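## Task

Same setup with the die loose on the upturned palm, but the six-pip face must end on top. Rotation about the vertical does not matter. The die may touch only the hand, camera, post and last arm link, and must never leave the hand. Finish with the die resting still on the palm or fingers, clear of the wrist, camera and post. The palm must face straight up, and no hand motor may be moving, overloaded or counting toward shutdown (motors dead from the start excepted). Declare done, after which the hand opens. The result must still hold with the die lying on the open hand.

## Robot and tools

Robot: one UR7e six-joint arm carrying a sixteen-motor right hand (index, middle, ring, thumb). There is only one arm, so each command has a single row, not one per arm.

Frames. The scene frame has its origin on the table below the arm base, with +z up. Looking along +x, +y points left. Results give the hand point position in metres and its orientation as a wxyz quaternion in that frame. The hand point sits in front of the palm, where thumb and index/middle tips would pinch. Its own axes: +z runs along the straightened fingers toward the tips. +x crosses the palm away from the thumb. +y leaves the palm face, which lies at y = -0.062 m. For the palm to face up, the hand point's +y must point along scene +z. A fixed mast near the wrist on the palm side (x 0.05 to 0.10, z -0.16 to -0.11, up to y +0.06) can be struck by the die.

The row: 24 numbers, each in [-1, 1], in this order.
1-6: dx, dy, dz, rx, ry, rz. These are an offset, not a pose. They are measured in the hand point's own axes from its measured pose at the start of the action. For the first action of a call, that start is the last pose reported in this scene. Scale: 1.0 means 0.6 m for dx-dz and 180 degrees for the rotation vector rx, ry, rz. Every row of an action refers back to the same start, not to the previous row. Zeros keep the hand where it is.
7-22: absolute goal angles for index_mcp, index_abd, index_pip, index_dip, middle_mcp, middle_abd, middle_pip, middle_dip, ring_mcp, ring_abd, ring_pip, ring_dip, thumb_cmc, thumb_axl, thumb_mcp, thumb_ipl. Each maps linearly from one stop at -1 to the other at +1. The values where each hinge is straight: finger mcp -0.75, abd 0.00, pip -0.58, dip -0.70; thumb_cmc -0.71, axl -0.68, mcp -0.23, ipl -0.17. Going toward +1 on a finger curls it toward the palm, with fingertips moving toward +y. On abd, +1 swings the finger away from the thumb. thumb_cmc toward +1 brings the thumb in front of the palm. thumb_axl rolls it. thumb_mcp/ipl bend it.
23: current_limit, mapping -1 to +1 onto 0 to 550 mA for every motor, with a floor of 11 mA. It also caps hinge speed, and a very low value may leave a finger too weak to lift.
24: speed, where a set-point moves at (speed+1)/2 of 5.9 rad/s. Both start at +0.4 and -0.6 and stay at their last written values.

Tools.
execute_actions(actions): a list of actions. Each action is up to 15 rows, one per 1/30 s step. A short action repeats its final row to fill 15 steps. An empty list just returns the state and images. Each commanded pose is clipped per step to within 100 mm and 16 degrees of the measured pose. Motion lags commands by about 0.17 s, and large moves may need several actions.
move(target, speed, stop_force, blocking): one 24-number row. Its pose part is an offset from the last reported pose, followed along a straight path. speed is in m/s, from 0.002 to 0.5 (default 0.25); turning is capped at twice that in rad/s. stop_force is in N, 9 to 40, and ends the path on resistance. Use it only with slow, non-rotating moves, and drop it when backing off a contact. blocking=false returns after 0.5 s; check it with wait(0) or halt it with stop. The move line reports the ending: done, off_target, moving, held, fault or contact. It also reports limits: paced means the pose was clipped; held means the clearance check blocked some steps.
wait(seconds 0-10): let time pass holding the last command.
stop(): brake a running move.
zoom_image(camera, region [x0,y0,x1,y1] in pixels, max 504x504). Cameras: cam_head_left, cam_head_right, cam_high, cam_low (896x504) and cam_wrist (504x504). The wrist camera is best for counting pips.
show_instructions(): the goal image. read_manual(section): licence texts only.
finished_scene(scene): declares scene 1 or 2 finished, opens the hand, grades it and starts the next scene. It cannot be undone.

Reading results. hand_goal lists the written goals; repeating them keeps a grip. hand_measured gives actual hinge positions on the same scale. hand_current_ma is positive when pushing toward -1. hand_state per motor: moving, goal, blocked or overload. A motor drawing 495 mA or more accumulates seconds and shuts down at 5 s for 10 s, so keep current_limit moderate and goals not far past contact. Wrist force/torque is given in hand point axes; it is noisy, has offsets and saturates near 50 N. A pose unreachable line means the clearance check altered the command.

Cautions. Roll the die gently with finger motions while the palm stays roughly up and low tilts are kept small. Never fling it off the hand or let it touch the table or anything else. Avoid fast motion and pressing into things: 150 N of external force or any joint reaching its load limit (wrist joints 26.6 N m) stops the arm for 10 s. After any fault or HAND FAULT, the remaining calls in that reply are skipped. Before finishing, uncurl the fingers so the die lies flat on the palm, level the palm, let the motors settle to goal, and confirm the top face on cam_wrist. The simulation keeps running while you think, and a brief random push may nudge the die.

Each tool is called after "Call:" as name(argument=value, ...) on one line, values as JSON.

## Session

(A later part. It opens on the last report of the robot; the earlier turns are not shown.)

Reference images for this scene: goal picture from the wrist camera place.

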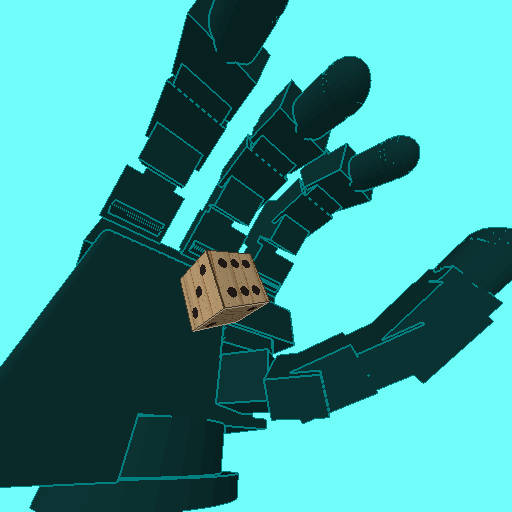

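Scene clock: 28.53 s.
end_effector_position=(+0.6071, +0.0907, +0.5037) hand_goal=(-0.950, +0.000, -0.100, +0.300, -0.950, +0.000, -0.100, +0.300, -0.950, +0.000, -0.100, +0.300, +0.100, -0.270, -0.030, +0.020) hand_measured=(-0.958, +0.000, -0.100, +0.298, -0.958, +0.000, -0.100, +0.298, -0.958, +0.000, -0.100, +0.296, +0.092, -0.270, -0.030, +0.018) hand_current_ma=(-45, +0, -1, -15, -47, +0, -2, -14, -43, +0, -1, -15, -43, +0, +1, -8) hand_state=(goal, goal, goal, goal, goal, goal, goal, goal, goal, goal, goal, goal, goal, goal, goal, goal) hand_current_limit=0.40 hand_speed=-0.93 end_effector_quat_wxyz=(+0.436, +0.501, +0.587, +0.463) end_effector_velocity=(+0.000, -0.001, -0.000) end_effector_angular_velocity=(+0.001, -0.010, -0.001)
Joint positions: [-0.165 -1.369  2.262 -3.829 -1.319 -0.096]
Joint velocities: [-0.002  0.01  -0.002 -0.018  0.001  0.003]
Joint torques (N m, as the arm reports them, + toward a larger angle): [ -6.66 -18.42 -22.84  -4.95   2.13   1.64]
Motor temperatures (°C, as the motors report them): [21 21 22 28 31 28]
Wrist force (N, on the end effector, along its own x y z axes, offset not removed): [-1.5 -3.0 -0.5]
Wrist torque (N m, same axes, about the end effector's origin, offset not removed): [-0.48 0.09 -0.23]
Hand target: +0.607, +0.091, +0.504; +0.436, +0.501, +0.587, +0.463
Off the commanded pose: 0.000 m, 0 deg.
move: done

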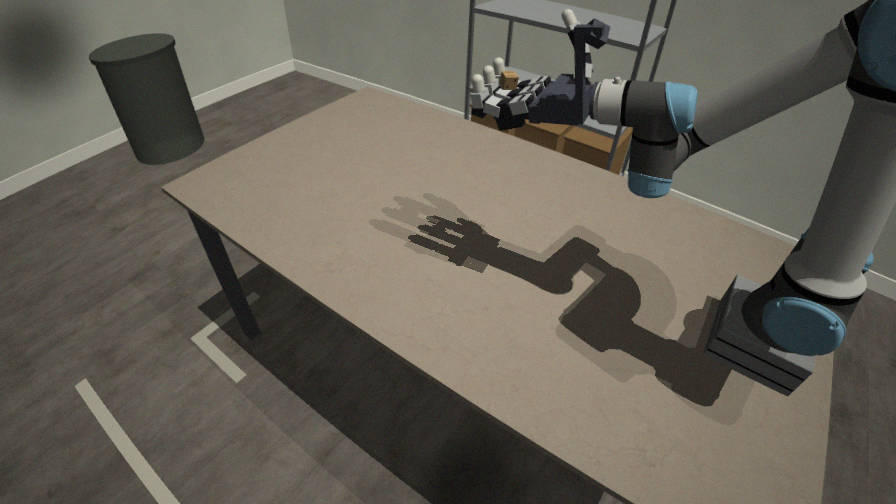

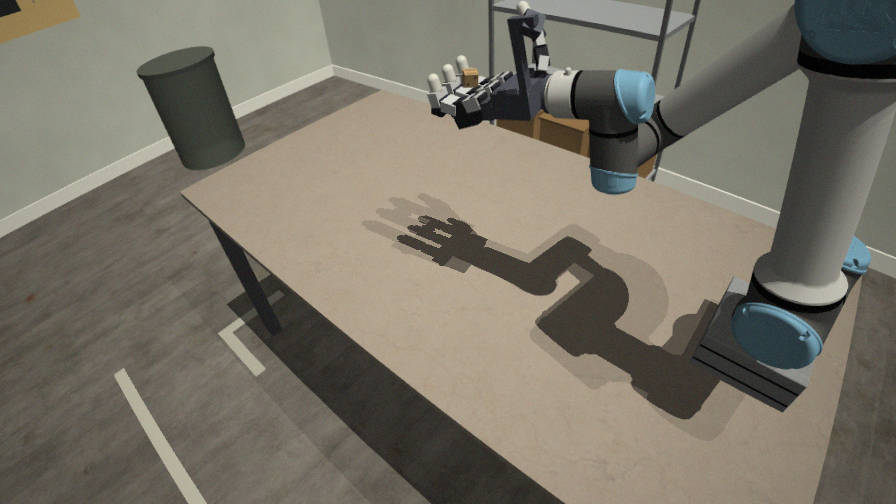

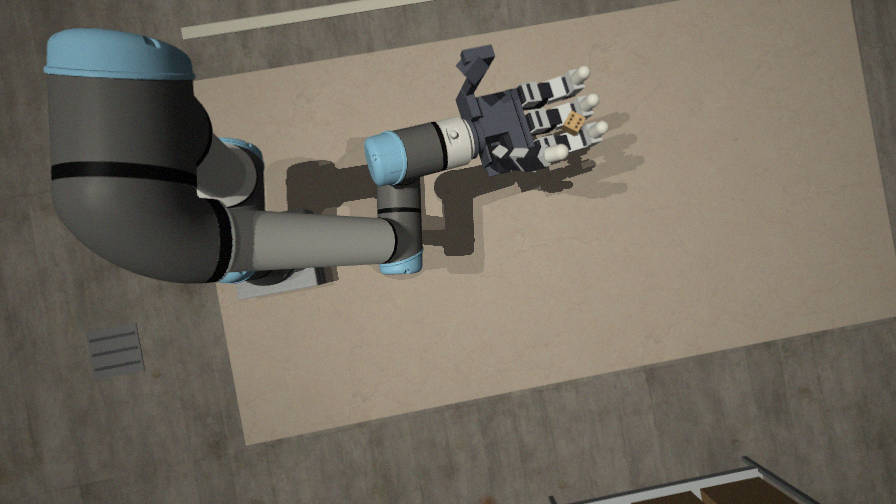

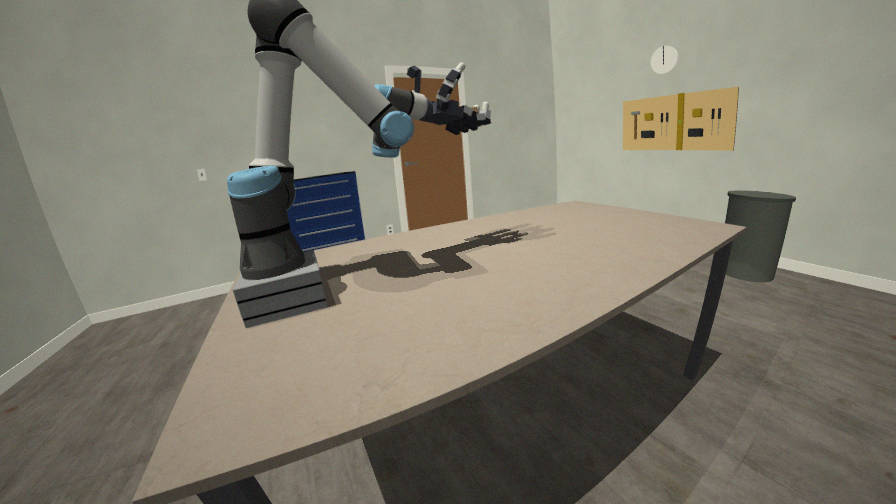

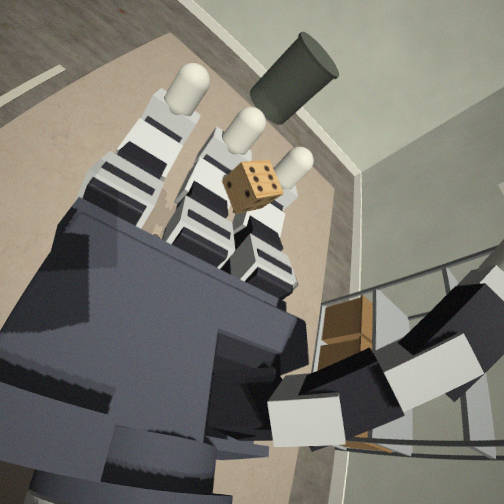

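Good. Second stage.

Call:
move(target=[0,0,0,-0.075,0,0,-0.95,0,-0.35,0.2,-0.95,0,-0.35,0.2,-0.95,0,-0.35,0.2,0.1,-0.27,-0.03,0.02,0.4,-0.93], speed=0.04)

Call:
execute_actions(actions=[[[0,0,0,0,0,0,-0.75,0,-0.58,-0.2,-0.75,0,-0.58,-0.2,-0.75,0,-0.58,-0.2,0.1,-0.27,-0.03,0.02,0.4,-0.94]],[[0,0,0,0,0,0,-0.75,0,-0.58,-0.2,-0.75,0,-0.58,-0.2,-0.75,0,-0.58,-0.2,0.1,-0.27,-0.03,0.02,0.4,-0.94]],[[0,0,0,0,0,0,-0.75,0,-0.58,-0.2,-0.75,0,-0.58,-0.2,-0.75,0,-0.58,-0.2,0.1,-0.27,-0.03,0.02,0.4,-0.94]],[[0,0,0,0,0,0,-0.75,0,-0.58,-0.2,-0.75,0,-0.58,-0.2,-0.75,0,-0.58,-0.2,0.1,-0.27,-0.03,0.02,0.4,-0.94]],[[0,0,0,0,0,0,-0.75,0,-0.58,-0.2,-0.75,0,-0.58,-0.2,-0.75,0,-0.58,-0.2,0.1,-0.27,-0.03,0.02,0.4,-0.94]],[[0,0,0,0,0,0,-0.75,0,-0.58,-0.2,-0.75,0,-0.58,-0.2,-0.75,0,-0.58,-0.2,0.1,-0.27,-0.03,0.02,0.4,-0.94]]])

Call:
zoom_image(camera="cam_head_left", region=[450,20,620,130])

Scene clock: 36.97 s.
end_effector_position=(+0.6071, +0.0908, +0.5037) hand_goal=(-0.950, +0.000, -0.350, +0.200, -0.950, +0.000, -0.350, +0.200, -0.950, +0.000, -0.350, +0.200, +0.100, -0.270, -0.030, +0.020) hand_measured=(-0.960, +0.000, -0.350, +0.202, -0.960, +0.000, -0.350, +0.202, -0.960, +0.000, -0.350, +0.202, +0.092, -0.270, -0.030, +0.018) hand_current_ma=(-51, +0, -1, +13, -53, +0, -3, +12, -49, +0, -1, +13, -43, +0, +1, -8) hand_state=(goal, goal, goal, goal, goal, goal, goal, goal, goal, goal, goal, goal, goal, goal, goal, goal) hand_current_limit=0.40 hand_speed=-0.93 end_effector_quat_wxyz=(+0.491, +0.446, +0.529, +0.529) end_effector_velocity=(-0.000, +0.001, -0.000) end_effector_angular_velocity=(+0.001, -0.010, +0.002)
Joint positions: [-0.16  -1.162  2.19  -4.208 -1.309 -0.033]
Joint velocities: [ 0.002  0.008 -0.004 -0.014 -0.     0.002]
Joint torques (N m, as the arm reports them, + toward a larger angle): [  8.01 -24.36 -18.55  -4.61  -1.99   1.69]
Motor temperatures (°C, as the motors report them): [21 21 22 28 31 28]
Wrist force (N, on the end effector, along its own x y z axes, offset not removed): [0.7 -1.5 -1.0]
Wrist torque (N m, same axes, about the end effector's origin, offset not removed): [-0.24 -0.20 -0.21]
Hand target: +0.607, +0.091, +0.504; +0.491, +0.446, +0.529, +0.529
Off the commanded pose: 0.000 m, 0 deg.
move: done

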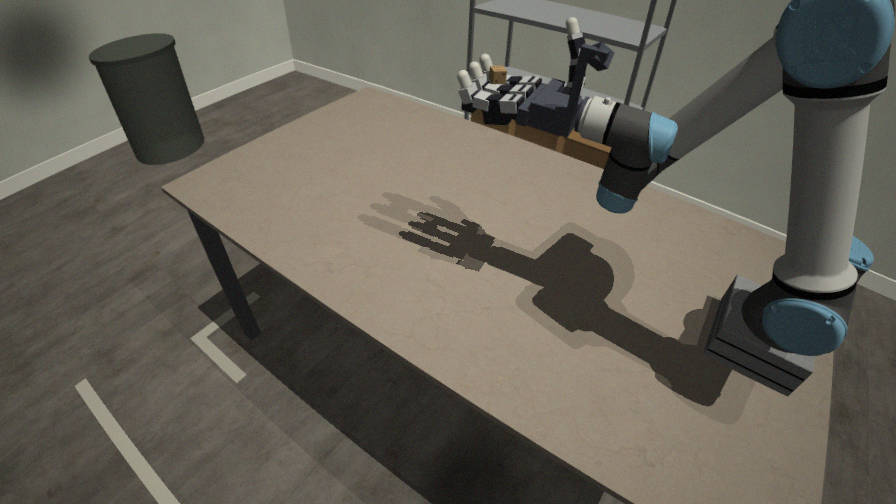

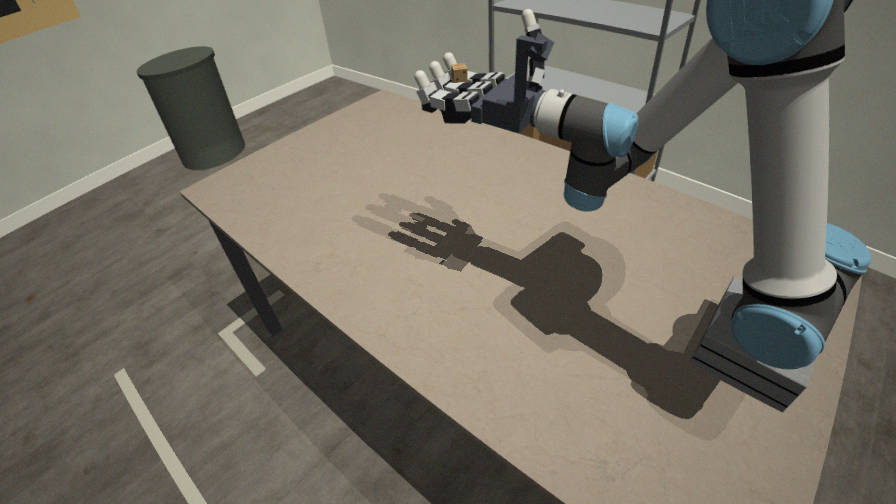

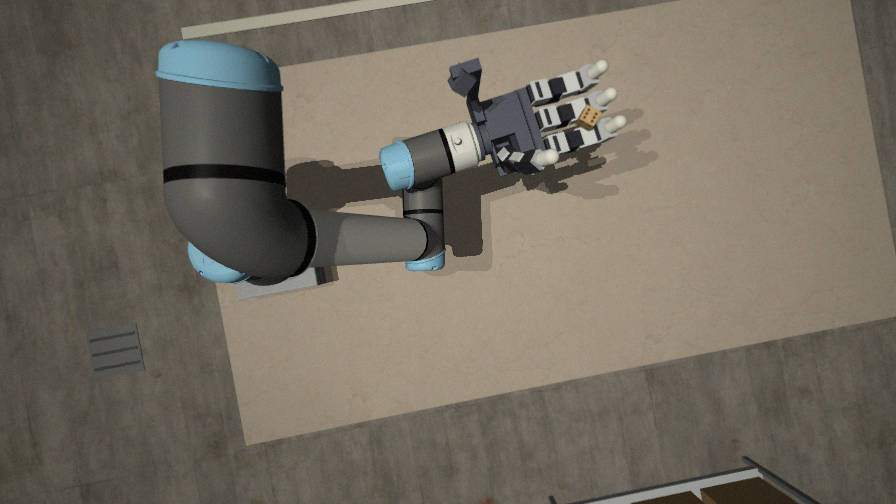

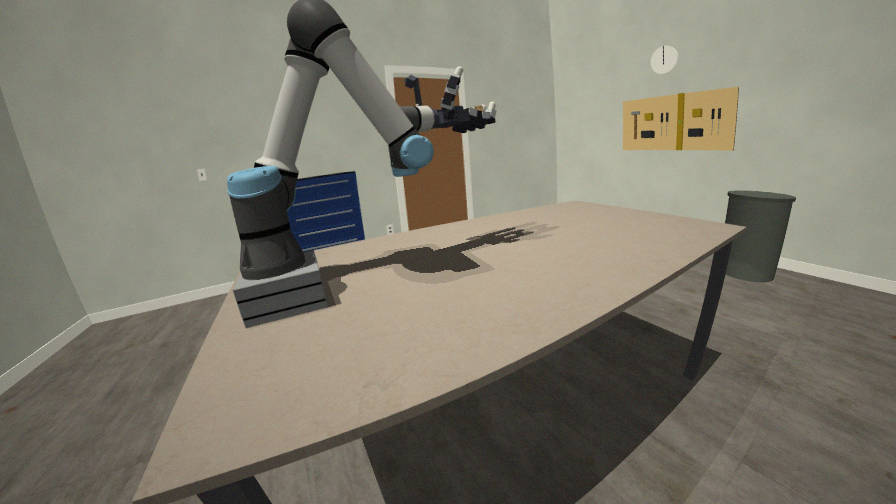

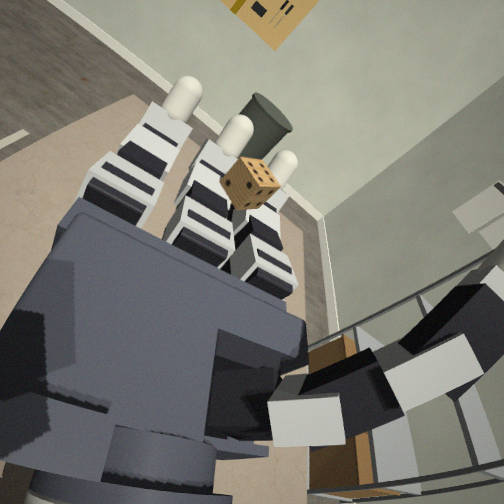

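Scene clock: 39.97 s.
end_effector_position=(+0.6071, +0.0907, +0.5037) hand_goal=(-0.750, +0.000, -0.580, -0.200, -0.750, +0.000, -0.580, -0.200, -0.750, +0.000, -0.580, -0.200, +0.100, -0.270, -0.030, +0.020) hand_measured=(-0.778, +0.000, -0.580, -0.198, -0.776, +0.000, -0.580, -0.198, -0.778, +0.000, -0.580, -0.198, +0.092, -0.270, -0.030, +0.018) hand_current_ma=(-153, +0, -2, +12, -156, +0, -3, +11, -149, +0, -2, +12, -43, +0, +1, -8) hand_state=(blocked, goal, goal, goal, blocked, goal, goal, goal, blocked, goal, goal, goal, goal, goal, goal, goal) hand_current_limit=0.40 hand_speed=-0.94 end_effector_quat_wxyz=(+0.491, +0.446, +0.529, +0.529) end_effector_velocity=(+0.000, +0.000, -0.000) end_effector_angular_velocity=(+0.000, +0.001, +0.001)
Joint positions: [-0.16  -1.161  2.19  -4.208 -1.31  -0.033]
Joint velocities: [ 0.001 -0.     0.     0.001  0.    -0.   ]
Joint torques (N m, as the arm reports them, + toward a larger angle): [  7.27 -36.    -7.94  -0.5    1.7   -0.85]
Motor temperatures (°C, as the motors report them): [21 21 22 28 31 28]
Wrist force (N, on the end effector, along its own x y z axes, offset not removed): [1.8 -0.9 1.4]
Wrist torque (N m, same axes, about the end effector's origin, offset not removed): [-0.38 -0.18 0.00]
Hand target: +0.607, +0.091, +0.504; +0.491, +0.446, +0.529, +0.529
Off the commanded pose: 0.000 m, 0 deg.

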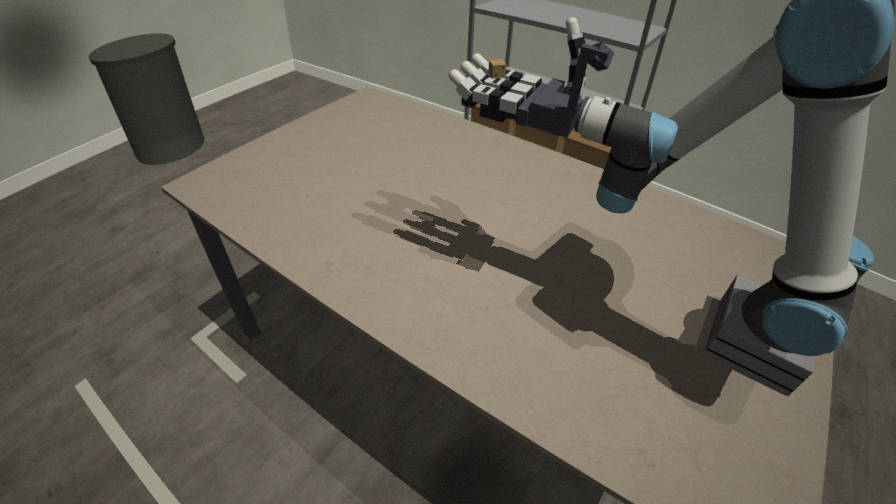

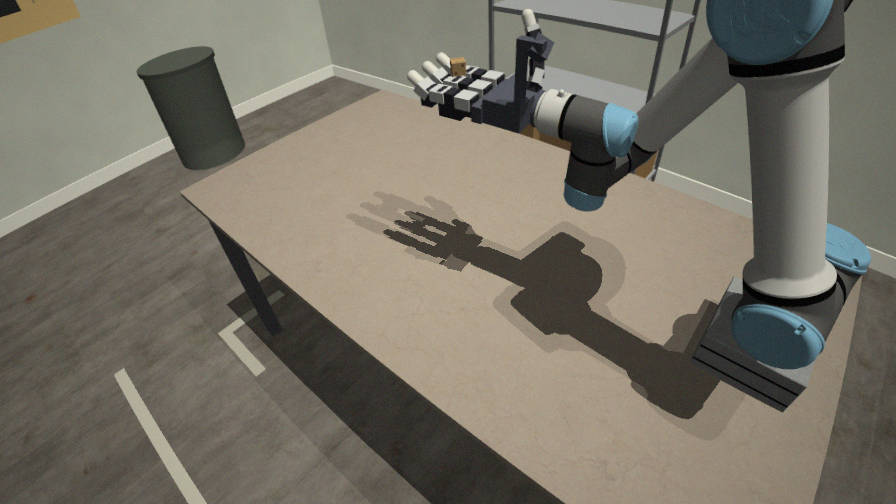

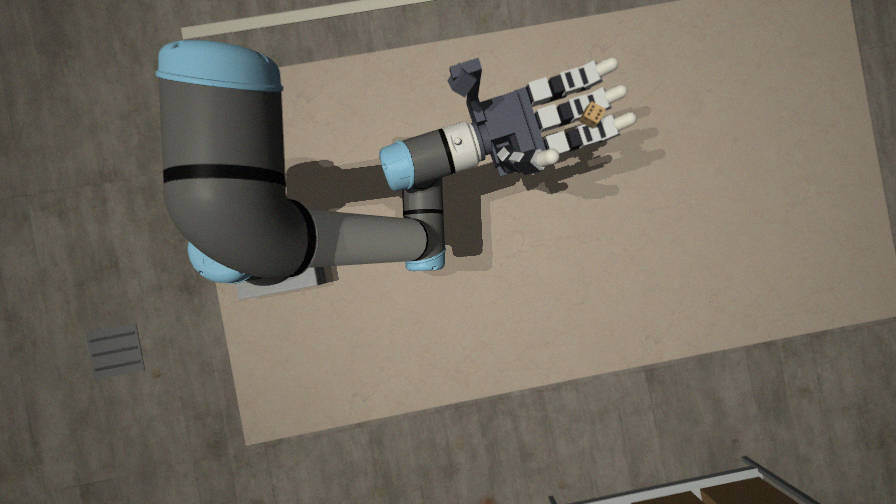

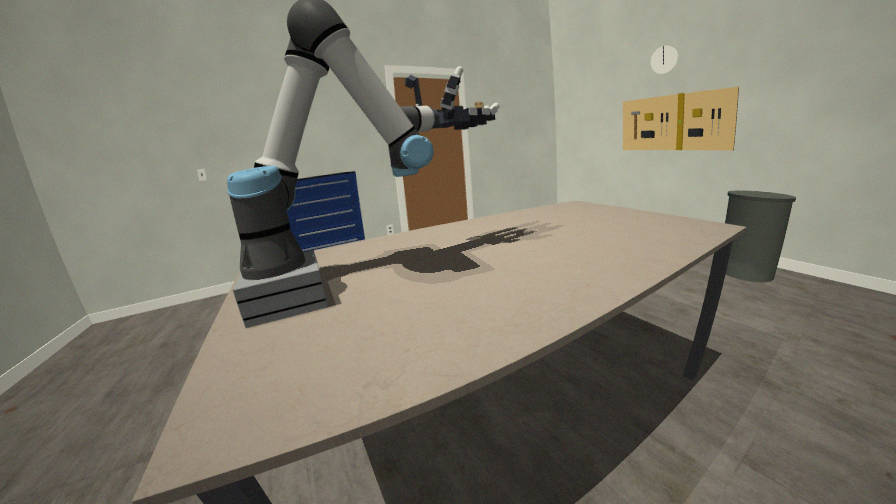

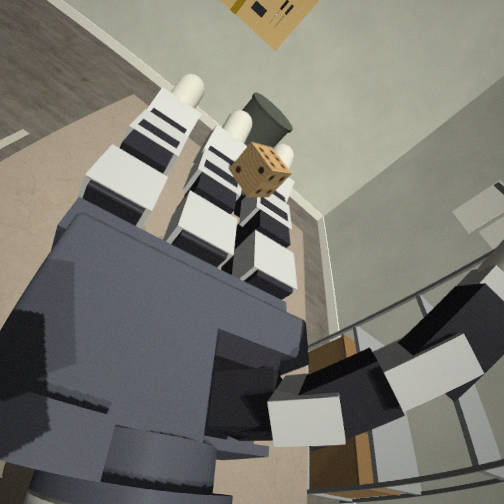

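Region (450, 20, 620, 130) of cam_head_left's 896x504 image, scaled by 2.965, with more detail than that image has; it fills the top 326 rows of this view, and the rest is white.

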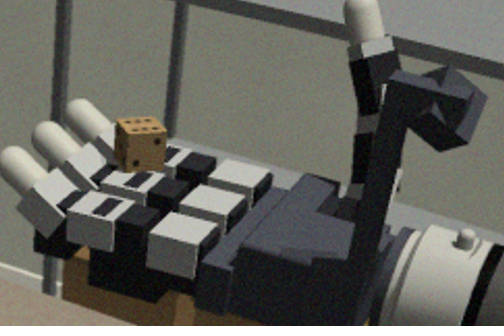

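Stable on the flat fingers with 6 up.

Call:
finished_scene(scene=2)

The scene is finished: the task was done.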